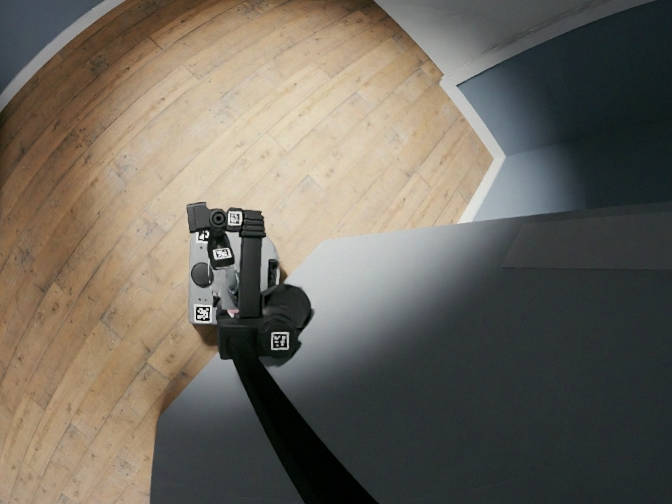

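Request:
execute_actions(actions=[{"r1":{"base":{"rotate_rad":0.45}},"r3":{"base":{"translate_m":-0.8},"joints":{"head_pan_rad":0}}}], cameras=[])

Request:
execute_actions(actions=[{"r1":{"base":{"translate_m":-0.3}},"r3":{"base":{"rotate_rad":-1.35}}}], cameras=["r1_nav_camera","r3_nav_camera"])

Scene clock: 151.13 s.
r1.base_odometry: x=-1.704 y=-1.948 heading=+1.997 (m, m, rad; r1's odometry frame)
r1.turned_by_wheels: +0.450 (rad since the last result)
r1.turned_by_imu: +0.447 (rad since the last result)
r1.base_tilt: forward=+0.9 right=+1.4 (deg)
r1.lidar_m: 0.91 1.04 0.29 0.22 0.22 0.24 0.35 1.62 1.70 1.31 1.29 0.96
r1.head_depth_mm: 295 328 375 437 511 692 870 / 342 398 468 570 674 1091 1094 / 419 503 620 815 - - 1093 / 1798 1729 1547 1386 1321 - 1095 / 1721 1722 1550 1407 1297 - 1099 / 1634 1721 1562 1408 1285 1188 1104 / 1622 1746 1533 1407 1293 1186 1102
r1.base_status: done
r1.joint_positions: lift_m=+0.280 arm_m=+0.002 wrist_yaw_rad=+3.350 wrist_pitch_rad=-0.416 wrist_roll_rad=-0.007 gripper_m=+0.037 head_pan_rad=-3.138 head_tilt_rad=-1.192
r1.joint_status: not commanded
r1.motor_effort: left_wheel=-3(41) right_wheel=-5(37) lift_m=+40(40) arm_m=+0(0) wrist_yaw_rad=+0(0) wrist_pitch_rad=+8(8) wrist_roll_rad=+1(1) gripper_m=+0(0) head_pan_rad=-1(1) head_tilt_rad=-5(5) (%)
r1.hand_pose: x=-0.0678 y=+0.0729 z=+0.2931 quat_wxyz=(+0.073, +0.670, +0.218, +0.706) (m; r1's base frame)
r1.wrist_depth_mm: 193 203 214 - 244 260 280 / 207 218 231 241 267 288 312 / 223 235 251 264 293 319 351 / 242 256 275 291 325 358 394 / 264 282 299 321 367 415 463 / 290 308 - - 427 465 489 / 317 - - - - 427 427
r2.base_odometry: x=+1.622 y=+0.783 heading=+1.900 (m, m, rad; r2's odometry frame)
r2.turned_by_wheels: +0.000 (rad since the last result)
r2.turned_by_imu: +0.000 (rad since the last result)
r2.base_tilt: forward=-1.6 right=+3.2 (deg)
r2.lidar_m: 1.09 1.66 2.44 2.66 2.16 2.14 2.16 1.71 1.69 1.29 1.03 1.00
r2.head_depth_mm: 912 1005 1120 1274 1449 1325 1162 / 971 1085 1216 1401 1520 1336 1168 / 1049 1172 1338 1560 1555 1337 1165 / 1133 1279 1481 1754 1580 1345 1171 / 1236 1414 1663 1842 1568 1323 1170 / 1364 1583 1895 1898 1574 1343 1175 / 1502 1780 2178 1906 1578 1349 1167
r2.base_status: not commanded
r2.joint_positions: lift_m=+0.280 arm_m=+0.003 wrist_yaw_rad=+3.298 wrist_pitch_rad=-0.415 wrist_roll_rad=-0.007 gripper_m=+0.037 head_pan_rad=+0.007 head_tilt_rad=-0.692
r2.joint_status: not commanded
r2.motor_effort: left_wheel=-3(3) right_wheel=+3(3) lift_m=+40(40) arm_m=-1(1) wrist_yaw_rad=+2(1) wrist_pitch_rad=+5(5) wrist_roll_rad=+0(0) gripper_m=+0(0) head_pan_rad=-2(3) head_tilt_rad=-4(4) (%)
r2.hand_pose: x=-0.0563 y=+0.0742 z=+0.2936 quat_wxyz=(+0.091, +0.676, +0.200, +0.704) (m; r2's base frame)
r2.wrist_depth_mm: - - - - - - - / - - - - - - - / 805 836 848 - 933 966 - / 639 656 686 705 720 735 768 / 538 552 576 - 597 608 614 / 462 492 - - 513 507 509 / 403 - - - - 438 441
r3.base_odometry: x=-0.471 y=-2.405 heading=-0.470 (m, m, rad; r3's odometry frame)
r3.turned_by_wheels: +0.000 (rad since the last result)
r3.turned_by_imu: +0.003 (rad since the last result)
r3.base_tilt: forward=+0.1 right=+0.0 (deg)
r3.lidar_m: 1.01 2.16 2.99 2.96 3.14 2.30 0.58 0.58 0.78 2.55 1.32 0.50
r3.head_depth_mm: 622 607 748 1373 1291 1200 1126 / 975 937 886 1090 1281 1213 1137 / 1775 1607 1479 1356 1285 1215 - / 1810 1650 1501 1389 1286 1218 - / 1830 1634 1501 1382 1286 1209 - / 1820 1648 1507 1375 1280 1197 - / 1818 1642 1496 1374 1278 1195 1132
r3.base_status: done
r3.joint_positions: lift_m=+0.280 arm_m=+0.000 wrist_yaw_rad=+3.301 wrist_pitch_rad=-0.419 wrist_roll_rad=+0.000 gripper_m=+0.037 head_pan_rad=-0.007 head_tilt_rad=-1.192
r3.joint_status: all done
r3.motor_effort: left_wheel=+0(7) right_wheel=+1(8) lift_m=+34(34) arm_m=-5(6) wrist_yaw_rad=-1(1) wrist_pitch_rad=+10(10) wrist_roll_rad=+0(0) gripper_m=+0(0) head_pan_rad=+4(50) head_tilt_rad=-5(5) (%)
r3.hand_pose: x=-0.0568 y=+0.0761 z=+0.2923 quat_wxyz=(+0.092, +0.678, +0.202, +0.701) (m; r3's base frame)
r3.wrist_depth_mm: - - - - - - - / - - - - - - - / 935 951 977 984 - - - / 713 716 747 745 754 762 758 / 578 587 584 - 604 610 604 / 485 506 - - 513 503 506 / 420 - - - - 434 433
pictures: none
No camera images: the call's "cameras" was empty. Leave "cameras" out to get every camera's image.

Scene clock: 153.67 s.
r1.base_odometry: x=-1.580 y=-2.221 heading=+1.998 (m, m, rad; r1's odometry frame)
r1.turned_by_wheels: +0.001 (rad since the last result)
r1.turned_by_imu: +0.141 (rad since the last result)
r1.base_tilt: forward=+0.9 right=+1.4 (deg)
r1.lidar_m: 1.18 0.39 0.23 0.20 0.20 0.24 1.35 1.43 1.54 1.36 1.36 1.19
r1.head_depth_mm: 1205 1335 1454 1371 508 589 658 / 1447 1636 1542 1398 696 914 1059 / 1480 1702 1533 1401 - - 1094 / 1436 1667 1546 1403 1319 - 1101 / 1384 1649 1551 1409 1303 - 1103 / 1409 1675 1551 1401 1295 1186 1100 / 1374 1661 1560 1411 1287 1188 1107
r1.base_status: translate_m off_target (by the wheels' count: -0.2999 of -0.3000)
r1.joint_positions: lift_m=+0.280 arm_m=+0.002 wrist_yaw_rad=+3.350 wrist_pitch_rad=-0.416 wrist_roll_rad=-0.007 gripper_m=+0.037 head_pan_rad=-3.138 head_tilt_rad=-1.191
r1.joint_status: not commanded
r1.on_its_own: right_wheel is at rest, and its effort (-36) is outside its rest range (-18 to +18)
r1.motor_effort: left_wheel=+4(23) right_wheel=-36(52) lift_m=+40(40) arm_m=+0(1) wrist_yaw_rad=+0(3) wrist_pitch_rad=+8(8) wrist_roll_rad=+1(1) gripper_m=+0(1) head_pan_rad=+0(0) head_tilt_rad=-5(5) (%)
r1.hand_pose: x=-0.0677 y=+0.0730 z=+0.2932 quat_wxyz=(+0.073, +0.670, +0.218, +0.706) (m; r1's base frame)
r1.wrist_depth_mm: 632 210 208 - 215 217 222 / 698 232 226 228 233 238 241 / 737 735 246 249 257 261 266 / 711 677 272 275 285 290 295 / 581 580 298 308 310 323 333 / 493 507 - - 354 371 380 / 428 - - - - 413 419
r2.base_odometry: x=+1.622 y=+0.783 heading=+1.900 (m, m, rad; r2's odometry frame)
r2.turned_by_wheels: +0.000 (rad since the last result)
r2.turned_by_imu: +0.000 (rad since the last result)
r2.base_tilt: forward=-1.6 right=+3.3 (deg)
r2.lidar_m: 1.10 1.66 2.45 2.66 2.16 2.14 2.16 1.72 1.70 1.29 1.03 1.00
r2.head_depth_mm: 909 1004 1117 1272 1463 1325 1158 / 975 1076 1222 1383 1524 1330 1164 / 1054 1173 1329 1557 1575 1332 1171 / 1126 1278 1477 1723 1577 1335 1168 / 1226 1420 1662 1868 1583 1341 1158 / 1359 1587 1896 1913 1572 1344 1177 / 1502 1791 2194 1925 1577 1349 1169
r2.base_status: not commanded
r2.joint_positions: lift_m=+0.280 arm_m=+0.003 wrist_yaw_rad=+3.298 wrist_pitch_rad=-0.415 wrist_roll_rad=-0.007 gripper_m=+0.037 head_pan_rad=+0.007 head_tilt_rad=-0.692
r2.joint_status: not commanded
r2.motor_effort: left_wheel=-3(3) right_wheel=+3(3) lift_m=+40(40) arm_m=-1(1) wrist_yaw_rad=+1(2) wrist_pitch_rad=+5(5) wrist_roll_rad=+0(0) gripper_m=+0(1) head_pan_rad=-2(3) head_tilt_rad=-4(4) (%)
r2.hand_pose: x=-0.0563 y=+0.0742 z=+0.2936 quat_wxyz=(+0.091, +0.676, +0.200, +0.704) (m; r2's base frame)
r2.wrist_depth_mm: - - - - - - - / - - - - - - - / 808 823 876 - 929 984 - / 647 665 675 702 716 735 760 / 532 547 569 - 590 600 610 / 459 491 - - 517 509 515 / 400 - - - - 438 445
r3.base_odometry: x=-0.471 y=-2.405 heading=-1.820 (m, m, rad; r3's odometry frame)
r3.turned_by_wheels: -1.350 (rad since the last result)
r3.turned_by_imu: -1.329 (rad since the last result)
r3.base_tilt: forward=+0.1 right=+0.1 (deg)
r3.lidar_m: 1.87 0.51 0.50 2.04 2.43 2.96 2.96 2.90 2.29 0.58 0.60 1.18
r3.head_depth_mm: 1831 1633 1518 1400 1291 1205 1125 / 1829 1674 1513 1396 1290 1212 1133 / 1840 1647 1514 1387 1296 1211 - / 1820 1659 1507 1383 1282 1209 - / 1836 1662 1505 1382 1283 1208 - / 1808 1646 1508 1375 1276 1194 - / 1754 1630 1496 1378 1258 1191 1121
r3.base_status: done
r3.joint_positions: lift_m=+0.280 arm_m=+0.000 wrist_yaw_rad=+3.301 wrist_pitch_rad=-0.419 wrist_roll_rad=+0.000 gripper_m=+0.037 head_pan_rad=-0.007 head_tilt_rad=-1.192
r3.joint_status: not commanded
r3.motor_effort: left_wheel=+1(8) right_wheel=-4(10) lift_m=+34(34) arm_m=-5(6) wrist_yaw_rad=-1(1) wrist_pitch_rad=+10(10) wrist_roll_rad=+0(0) gripper_m=+0(0) head_pan_rad=+4(3) head_tilt_rad=-5(5) (%)
r3.hand_pose: x=-0.0568 y=+0.0761 z=+0.2923 quat_wxyz=(+0.092, +0.678, +0.202, +0.701) (m; r3's base frame)
r3.wrist_depth_mm: - - - - - - 653 / - - - - - - 580 / 923 951 958 994 - 969 518 / 719 724 734 742 748 758 466 / 570 573 587 - 596 611 485 / 480 503 - - 506 508 498 / 420 - - - - 430 431
pictures: r1_nav_camera (sideways: a quarter turn counterclockwise sets it upright), r3_nav_camera (sideways: a quarter turn counterclockwise sets it upright)
camera_calibration (this result's frames):
r1_nav_camera: T_world_to_cam=[[-0.908663, -0.0657639, 0.412318, -0.490926], [-0.0813021, 0.996484, -0.0202359, 0.0803991], [-0.409537, -0.0519099, -0.910815, 1.14147], [0, 0, 0, 1]] pos_world=[0.0279238, -0.0531481, 1.24371]
r3_nav_camera: T_world_to_cam=[[0.947191, -0.0462659, 0.317316, -0.369003], [-0.029183, -0.997868, -0.0583816, 0.128854], [0.31934, 0.0460383, -0.946521, 1.18212], [0, 0, 0, 1]] pos_world=[-0.0242231, 0.0570836, 1.24352]
Images, in order (width x height): r1_nav_camera 672x504, r3_nav_camera 672x504.

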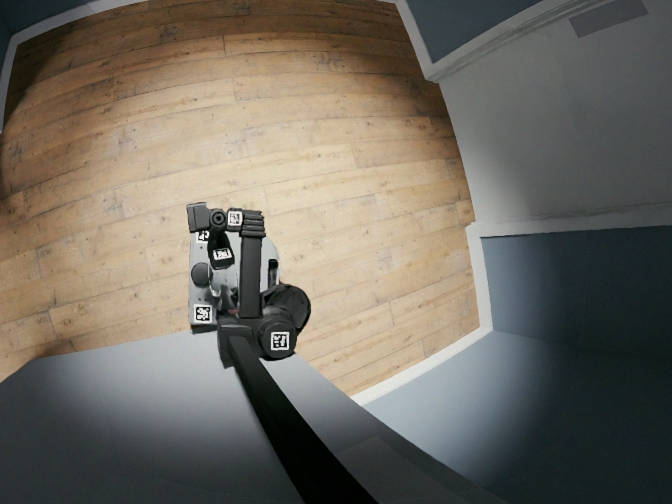

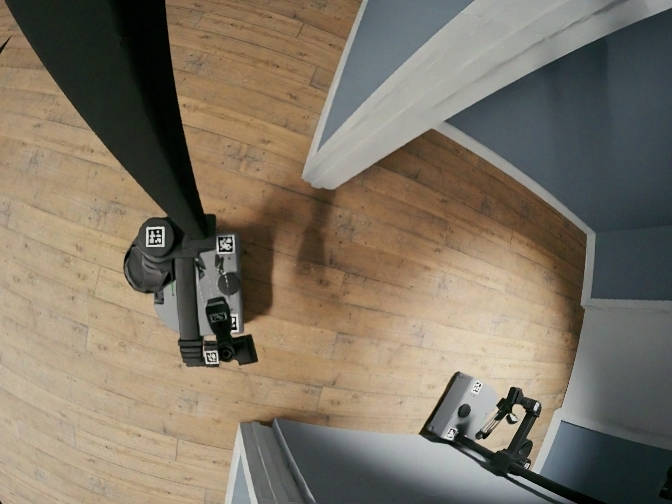

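Request:
execute_actions(actions=[{"r1":{"base":{"translate_m":0}},"r3":{"base":{"translate_m":0.6}}}], cameras=[])

Request:
execute_actions(actions=[{"r3":{"base":{"rotate_rad":0.15}}}], cameras=[])

Request:
execute_actions(actions=[{"r3":{"base":{"translate_m":0.6}}}], cameras=["r3_nav_camera"])

Scene clock: 157.87 s.
r1.base_odometry: x=-1.580 y=-2.221 heading=+1.999 (m, m, rad; r1's odometry frame)
r1.turned_by_wheels: +0.001 (rad since the last result)
r1.turned_by_imu: +0.000 (rad since the last result)
r1.base_tilt: forward=+1.0 right=+1.3 (deg)
r1.lidar_m: 4.10 0.39 0.23 0.20 0.20 0.24 1.35 1.43 1.54 1.35 1.35 0.76
r1.head_depth_mm: 1208 1330 1456 1378 508 589 656 / 1449 1640 1536 1387 695 913 1061 / 1483 1681 1539 1401 - - 1090 / 1439 1670 1549 1399 1311 - 1102 / 1378 1666 1544 1398 1300 - 1098 / 1413 1683 1550 1400 1286 1190 1104 / 1376 1642 1556 1413 1286 1197 1099
r1.base_status: done
r1.joint_positions: lift_m=+0.280 arm_m=+0.002 wrist_yaw_rad=+3.350 wrist_pitch_rad=-0.416 wrist_roll_rad=-0.007 gripper_m=+0.037 head_pan_rad=-3.138 head_tilt_rad=-1.191
r1.joint_status: not commanded
r1.on_its_own: right_wheel is at rest, and its effort (-24) is outside its rest range (-18 to +18)
r1.motor_effort: left_wheel=+1(2) right_wheel=-24(29) lift_m=+40(40) arm_m=+0(0) wrist_yaw_rad=+1(0) wrist_pitch_rad=+8(8) wrist_roll_rad=+1(1) gripper_m=+0(1) head_pan_rad=+0(1) head_tilt_rad=-4(5) (%)
r1.hand_pose: x=-0.0677 y=+0.0730 z=+0.2932 quat_wxyz=(+0.073, +0.670, +0.218, +0.706) (m; r1's base frame)
r1.wrist_depth_mm: 643 209 209 - 215 219 222 / 690 232 227 228 235 237 241 / 725 743 247 249 255 259 267 / 697 678 273 277 284 289 295 / 581 582 296 308 313 322 331 / 494 511 - - 354 369 379 / 431 - - - - 414 418
r2.base_odometry: x=+1.622 y=+0.783 heading=+1.900 (m, m, rad; r2's odometry frame)
r2.turned_by_wheels: +0.000 (rad since the last result)
r2.turned_by_imu: +0.000 (rad since the last result)
r2.base_tilt: forward=-1.6 right=+3.2 (deg)
r2.lidar_m: 1.10 1.65 2.44 2.67 2.16 2.14 2.16 1.71 1.69 1.29 1.02 1.00
r2.head_depth_mm: 909 1003 1122 1266 1451 1332 1159 / 972 1087 1225 1392 1522 1339 1159 / 1042 1175 1340 1550 1564 1332 1167 / 1138 1274 1485 1737 1573 1338 1174 / 1237 1416 1672 1850 1570 1337 1168 / 1353 1580 1874 1926 1579 1336 1174 / 1496 1782 2202 1909 1575 1343 1173
r2.base_status: not commanded
r2.joint_positions: lift_m=+0.280 arm_m=+0.003 wrist_yaw_rad=+3.298 wrist_pitch_rad=-0.415 wrist_roll_rad=-0.007 gripper_m=+0.037 head_pan_rad=+0.007 head_tilt_rad=-0.692
r2.joint_status: not commanded
r2.motor_effort: left_wheel=-3(3) right_wheel=+2(3) lift_m=+40(40) arm_m=-1(1) wrist_yaw_rad=+2(2) wrist_pitch_rad=+5(5) wrist_roll_rad=+0(0) gripper_m=+0(1) head_pan_rad=-3(2) head_tilt_rad=-4(4) (%)
r2.hand_pose: x=-0.0563 y=+0.0742 z=+0.2936 quat_wxyz=(+0.091, +0.676, +0.200, +0.704) (m; r2's base frame)
r2.wrist_depth_mm: - - - - - - - / - - - - - - - / 810 827 842 - 926 968 - / 641 657 684 716 731 740 758 / 536 545 574 - 590 601 625 / 456 490 - - 516 506 516 / 399 - - - - 438 443
r3.base_odometry: x=-0.619 y=-2.987 heading=-1.820 (m, m, rad; r3's odometry frame)
r3.turned_by_wheels: +0.000 (rad since the last result)
r3.turned_by_imu: +0.000 (rad since the last result)
r3.base_tilt: forward=+0.1 right=+0.0 (deg)
r3.lidar_m: 1.53 0.93 0.82 0.51 0.47 3.50 3.52 0.82 0.69 0.70 0.76 2.03
r3.head_depth_mm: 1848 1658 1522 1395 1288 1196 1126 / 1854 1648 1506 1389 1285 1212 1137 / 1815 1654 1504 1393 1284 1216 - / 1809 1652 1501 1384 1281 1211 - / 1815 1638 1502 1386 1285 1204 - / 1767 1638 1499 1387 1282 1193 - / 1552 1602 1494 1383 1279 1186 1123
r3.base_status: done
r3.joint_positions: lift_m=+0.280 arm_m=+0.000 wrist_yaw_rad=+3.301 wrist_pitch_rad=-0.419 wrist_roll_rad=+0.000 gripper_m=+0.037 head_pan_rad=-0.007 head_tilt_rad=-1.192
r3.joint_status: not commanded
r3.motor_effort: left_wheel=+2(9) right_wheel=-4(9) lift_m=+34(34) arm_m=-5(6) wrist_yaw_rad=-1(1) wrist_pitch_rad=+10(10) wrist_roll_rad=+0(0) gripper_m=+1(0) head_pan_rad=+2(3) head_tilt_rad=-5(5) (%)
r3.hand_pose: x=-0.0568 y=+0.0761 z=+0.2923 quat_wxyz=(+0.092, +0.678, +0.202, +0.701) (m; r3's base frame)
r3.wrist_depth_mm: - - 385 - 771 698 633 / - - 418 - 830 728 672 / 939 948 468 809 884 789 721 / 720 717 524 751 750 749 719 / 579 572 566 - 606 602 615 / 488 503 - - 518 500 507 / 420 - - - - 431 434
pictures: none
No camera images: the call's "cameras" was empty. Leave "cameras" out to get every camera's image.

Scene clock: 159.13 s.
r1.base_odometry: x=-1.580 y=-2.221 heading=+1.999 (m, m, rad; r1's odometry frame)
r1.turned_by_wheels: +0.000 (rad since the last result)
r1.turned_by_imu: +0.000 (rad since the last result)
r1.base_tilt: forward=+0.9 right=+1.3 (deg)
r1.lidar_m: 4.11 0.39 0.23 0.20 0.20 0.24 1.35 1.43 1.54 1.36 1.36 0.76
r1.head_depth_mm: 1214 1349 1468 1382 507 587 655 / 1450 1639 1535 1396 694 913 1063 / 1493 1689 1538 1404 - - 1095 / 1429 1666 1545 1402 1314 - 1095 / 1381 1667 1555 1404 1307 - 1097 / 1414 1669 1541 1420 1290 1186 1100 / 1369 1642 1547 1404 1292 1185 1102
r1.base_status: not commanded
r1.joint_positions: lift_m=+0.280 arm_m=+0.002 wrist_yaw_rad=+3.350 wrist_pitch_rad=-0.416 wrist_roll_rad=-0.007 gripper_m=+0.037 head_pan_rad=-3.138 head_tilt_rad=-1.191
r1.joint_status: not commanded
r1.on_its_own: right_wheel is at rest, and its effort (-24) is outside its rest range (-18 to +18)
r1.motor_effort: left_wheel=+1(2) right_wheel=-24(24) lift_m=+40(40) arm_m=+0(0) wrist_yaw_rad=+0(0) wrist_pitch_rad=+8(8) wrist_roll_rad=+1(1) gripper_m=+1(1) head_pan_rad=+0(0) head_tilt_rad=-4(5) (%)
r1.hand_pose: x=-0.0677 y=+0.0730 z=+0.2932 quat_wxyz=(+0.073, +0.670, +0.218, +0.706) (m; r1's base frame)
r1.wrist_depth_mm: 641 208 209 - 214 218 221 / 688 232 226 228 235 236 241 / 736 741 247 248 256 260 264 / 697 680 273 276 284 289 295 / 586 572 297 308 313 325 329 / 490 506 - - 351 369 378 / 430 - - - - 417 415
r2.base_odometry: x=+1.622 y=+0.783 heading=+1.900 (m, m, rad; r2's odometry frame)
r2.turned_by_wheels: +0.000 (rad since the last result)
r2.turned_by_imu: +0.000 (rad since the last result)
r2.base_tilt: forward=-1.6 right=+3.2 (deg)
r2.lidar_m: 1.10 1.66 2.45 2.66 2.17 2.14 2.16 1.72 1.69 1.29 1.03 1.00
r2.head_depth_mm: 910 1004 1123 1274 1458 1336 1160 / 975 1081 1219 1394 1528 1332 1163 / 1043 1176 1345 1544 1568 1334 1166 / 1138 1290 1484 1733 1566 1332 1160 / 1235 1414 1660 1840 1572 1334 1168 / 1371 1577 1891 1899 1577 1345 1165 / 1494 1779 2164 1925 1578 1341 1165
r2.base_status: not commanded
r2.joint_positions: lift_m=+0.280 arm_m=+0.003 wrist_yaw_rad=+3.298 wrist_pitch_rad=-0.415 wrist_roll_rad=-0.007 gripper_m=+0.037 head_pan_rad=+0.007 head_tilt_rad=-0.692
r2.joint_status: not commanded
r2.motor_effort: left_wheel=-3(3) right_wheel=+3(3) lift_m=+40(39) arm_m=-1(1) wrist_yaw_rad=+1(1) wrist_pitch_rad=+5(5) wrist_roll_rad=+0(0) gripper_m=-1(1) head_pan_rad=-3(3) head_tilt_rad=-4(4) (%)
r2.hand_pose: x=-0.0563 y=+0.0742 z=+0.2936 quat_wxyz=(+0.091, +0.676, +0.200, +0.704) (m; r2's base frame)
r2.wrist_depth_mm: - - - - - - - / - - - - - - - / 801 838 861 - 942 967 - / 639 652 689 699 718 748 764 / 535 547 573 - 590 594 621 / 458 496 - - 514 502 518 / 400 - - - - 436 441
r3.base_odometry: x=-0.619 y=-2.987 heading=-1.670 (m, m, rad; r3's odometry frame)
r3.turned_by_wheels: +0.150 (rad since the last result)
r3.turned_by_imu: +0.148 (rad since the last result)
r3.base_tilt: forward=+0.2 right=+0.0 (deg)
r3.lidar_m: 1.26 0.87 0.82 0.40 0.39 3.50 3.59 0.72 0.69 0.72 0.76 1.95
r3.head_depth_mm: 1848 1667 1533 1390 1287 1204 1127 / 1835 1662 1514 1393 1297 1212 1136 / 1832 1650 1494 1389 1291 1216 - / 1820 1655 1502 1379 1292 1211 - / 1744 1642 1507 1384 1282 1207 - / 1482 1598 1498 1380 1278 1197 - / 1263 1418 1481 1379 1282 1186 1126
r3.base_status: done
r3.joint_positions: lift_m=+0.280 arm_m=+0.000 wrist_yaw_rad=+3.301 wrist_pitch_rad=-0.419 wrist_roll_rad=+0.000 gripper_m=+0.037 head_pan_rad=-0.006 head_tilt_rad=-1.192
r3.joint_status: not commanded
r3.motor_effort: left_wheel=-1(6) right_wheel=+3(12) lift_m=+34(35) arm_m=-4(5) wrist_yaw_rad=-1(1) wrist_pitch_rad=+10(10) wrist_roll_rad=+0(0) gripper_m=+0(1) head_pan_rad=+4(5) head_tilt_rad=-5(5) (%)
r3.hand_pose: x=-0.0568 y=+0.0761 z=+0.2923 quat_wxyz=(+0.092, +0.678, +0.202, +0.701) (m; r3's base frame)
r3.wrist_depth_mm: - - - - 693 716 621 / - - - - 785 753 664 / 937 937 884 606 866 776 704 / 712 714 693 654 758 754 714 / 576 587 581 - 604 597 613 / 488 500 - - 514 507 506 / 418 - - - - 435 434
pictures: none
No camera images: the call's "cameras" was empty. Leave "cameras" out to get every camera's image.

Scene clock: 162.70 s.
r1.base_odometry: x=-1.580 y=-2.221 heading=+1.999 (m, m, rad; r1's odometry frame)
r1.turned_by_wheels: +0.000 (rad since the last result)
r1.turned_by_imu: -0.001 (rad since the last result)
r1.base_tilt: forward=+1.0 right=+1.4 (deg)
r1.lidar_m: 4.09 0.39 0.23 0.20 0.20 0.23 1.35 1.43 1.54 1.36 0.77 1.19
r1.head_depth_mm: 1204 1337 1468 1367 507 589 654 / 1452 1621 1538 1389 694 913 1065 / 1486 1685 1540 1398 - - 1093 / 1433 1678 1544 1399 1319 - 1098 / 1385 1650 1553 1401 1303 - 1095 / 1412 1686 1556 1405 1291 1190 1097 / 1368 1653 1556 1413 1286 1193 1102
r1.base_status: not commanded
r1.joint_positions: lift_m=+0.280 arm_m=+0.002 wrist_yaw_rad=+3.350 wrist_pitch_rad=-0.416 wrist_roll_rad=-0.007 gripper_m=+0.037 head_pan_rad=-3.138 head_tilt_rad=-1.191
r1.joint_status: not commanded
r1.on_its_own: right_wheel is at rest, and its effort (-24) is outside its rest range (-18 to +18)
r1.motor_effort: left_wheel=+2(1) right_wheel=-24(24) lift_m=+40(40) arm_m=+0(0) wrist_yaw_rad=+1(0) wrist_pitch_rad=+8(8) wrist_roll_rad=+1(1) gripper_m=+0(0) head_pan_rad=-1(0) head_tilt_rad=-4(5) (%)
r1.hand_pose: x=-0.0677 y=+0.0730 z=+0.2932 quat_wxyz=(+0.073, +0.670, +0.218, +0.706) (m; r1's base frame)
r1.wrist_depth_mm: 643 210 208 - 215 217 222 / 696 231 227 229 233 238 241 / 730 743 247 251 256 260 265 / 702 680 274 275 282 290 296 / 578 579 298 306 313 321 332 / 490 509 - - 354 371 380 / 429 - - - - 415 417
r2.base_odometry: x=+1.622 y=+0.783 heading=+1.900 (m, m, rad; r2's odometry frame)
r2.turned_by_wheels: +0.000 (rad since the last result)
r2.turned_by_imu: +0.000 (rad since the last result)
r2.base_tilt: forward=-1.6 right=+3.2 (deg)
r2.lidar_m: 1.10 1.66 2.45 2.66 2.16 2.14 2.15 1.71 1.70 1.29 1.02 1.00
r2.head_depth_mm: 912 1007 1116 1268 1452 1330 1173 / 977 1083 1220 1401 1521 1335 1161 / 1051 1173 1334 1555 1572 1335 1166 / 1124 1282 1472 1743 1567 1335 1168 / 1226 1416 1658 1843 1576 1340 1166 / 1354 1569 1893 1894 1577 1338 1159 / 1514 1778 2179 1914 1576 1344 1165
r2.base_status: not commanded
r2.joint_positions: lift_m=+0.280 arm_m=+0.003 wrist_yaw_rad=+3.298 wrist_pitch_rad=-0.415 wrist_roll_rad=-0.007 gripper_m=+0.037 head_pan_rad=+0.007 head_tilt_rad=-0.692
r2.joint_status: not commanded
r2.motor_effort: left_wheel=-3(3) right_wheel=+3(3) lift_m=+40(40) arm_m=-1(1) wrist_yaw_rad=+1(1) wrist_pitch_rad=+5(5) wrist_roll_rad=+0(0) gripper_m=+0(0) head_pan_rad=-2(3) head_tilt_rad=-4(4) (%)
r2.hand_pose: x=-0.0563 y=+0.0742 z=+0.2936 quat_wxyz=(+0.091, +0.676, +0.200, +0.704) (m; r2's base frame)
r2.wrist_depth_mm: - - - - - - - / - - - - - - - / 810 827 882 - 923 954 - / 651 662 688 707 719 750 756 / 540 546 573 - 595 599 623 / 457 489 - - 516 499 519 / 398 - - - - 436 440
r3.base_odometry: x=-0.678 y=-3.584 heading=-1.670 (m, m, rad; r3's odometry frame)
r3.turned_by_wheels: +0.000 (rad since the last result)
r3.turned_by_imu: -0.001 (rad since the last result)
r3.base_tilt: forward=+0.1 right=+0.0 (deg)
r3.lidar_m: 0.86 0.59 0.56 0.57 0.75 0.80 4.13 1.03 0.76 1.02 1.58 1.40
r3.head_depth_mm: 1445 1624 1525 1395 1297 1209 1122 / 1507 1657 1522 1400 1288 1213 1132 / 1583 1650 1501 1385 1296 1209 - / 1550 1632 1501 1385 1282 1208 - / 1223 1451 1498 1386 1282 1208 - / 1002 1151 1352 1386 1280 1199 - / 848 957 1093 1278 1271 1188 1121
r3.base_status: done
r3.joint_positions: lift_m=+0.280 arm_m=+0.000 wrist_yaw_rad=+3.301 wrist_pitch_rad=-0.419 wrist_roll_rad=+0.000 gripper_m=+0.037 head_pan_rad=-0.006 head_tilt_rad=-1.192
r3.joint_status: not commanded
r3.motor_effort: left_wheel=-1(5) right_wheel=+2(13) lift_m=+33(34) arm_m=-5(4) wrist_yaw_rad=-1(1) wrist_pitch_rad=+10(10) wrist_roll_rad=+0(0) gripper_m=+0(0) head_pan_rad=+4(4) head_tilt_rad=-5(5) (%)
r3.hand_pose: x=-0.0568 y=+0.0761 z=+0.2923 quat_wxyz=(+0.092, +0.678, +0.202, +0.701) (m; r3's base frame)
r3.wrist_depth_mm: 598 717 809 - 563 498 437 / 619 763 873 - 600 528 466 / 654 786 904 723 655 554 490 / 661 727 727 748 682 592 525 / 578 577 591 - 597 588 542 / 484 497 - - 510 505 509 / 417 - - - - 432 434
pictures: r3_nav_camera (sideways: a quarter turn counterclockwise sets it upright)
camera_calibration (this result's frames):
r3_nav_camera: T_world_to_cam=[[0.9472, -0.0460611, 0.317316, -0.369004], [-0.0289672, -0.997874, -0.0583816, 0.128852], [0.319331, 0.0461073, -0.946521, 1.18212], [0, 0, 0, 1]] pos_world=[-0.0242355, 0.0570771, 1.24352]
Images, in order (width x height): r3_nav_camera 672x504.

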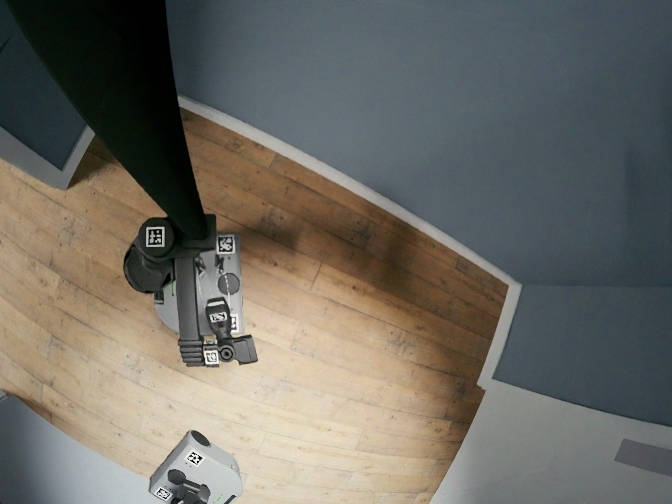

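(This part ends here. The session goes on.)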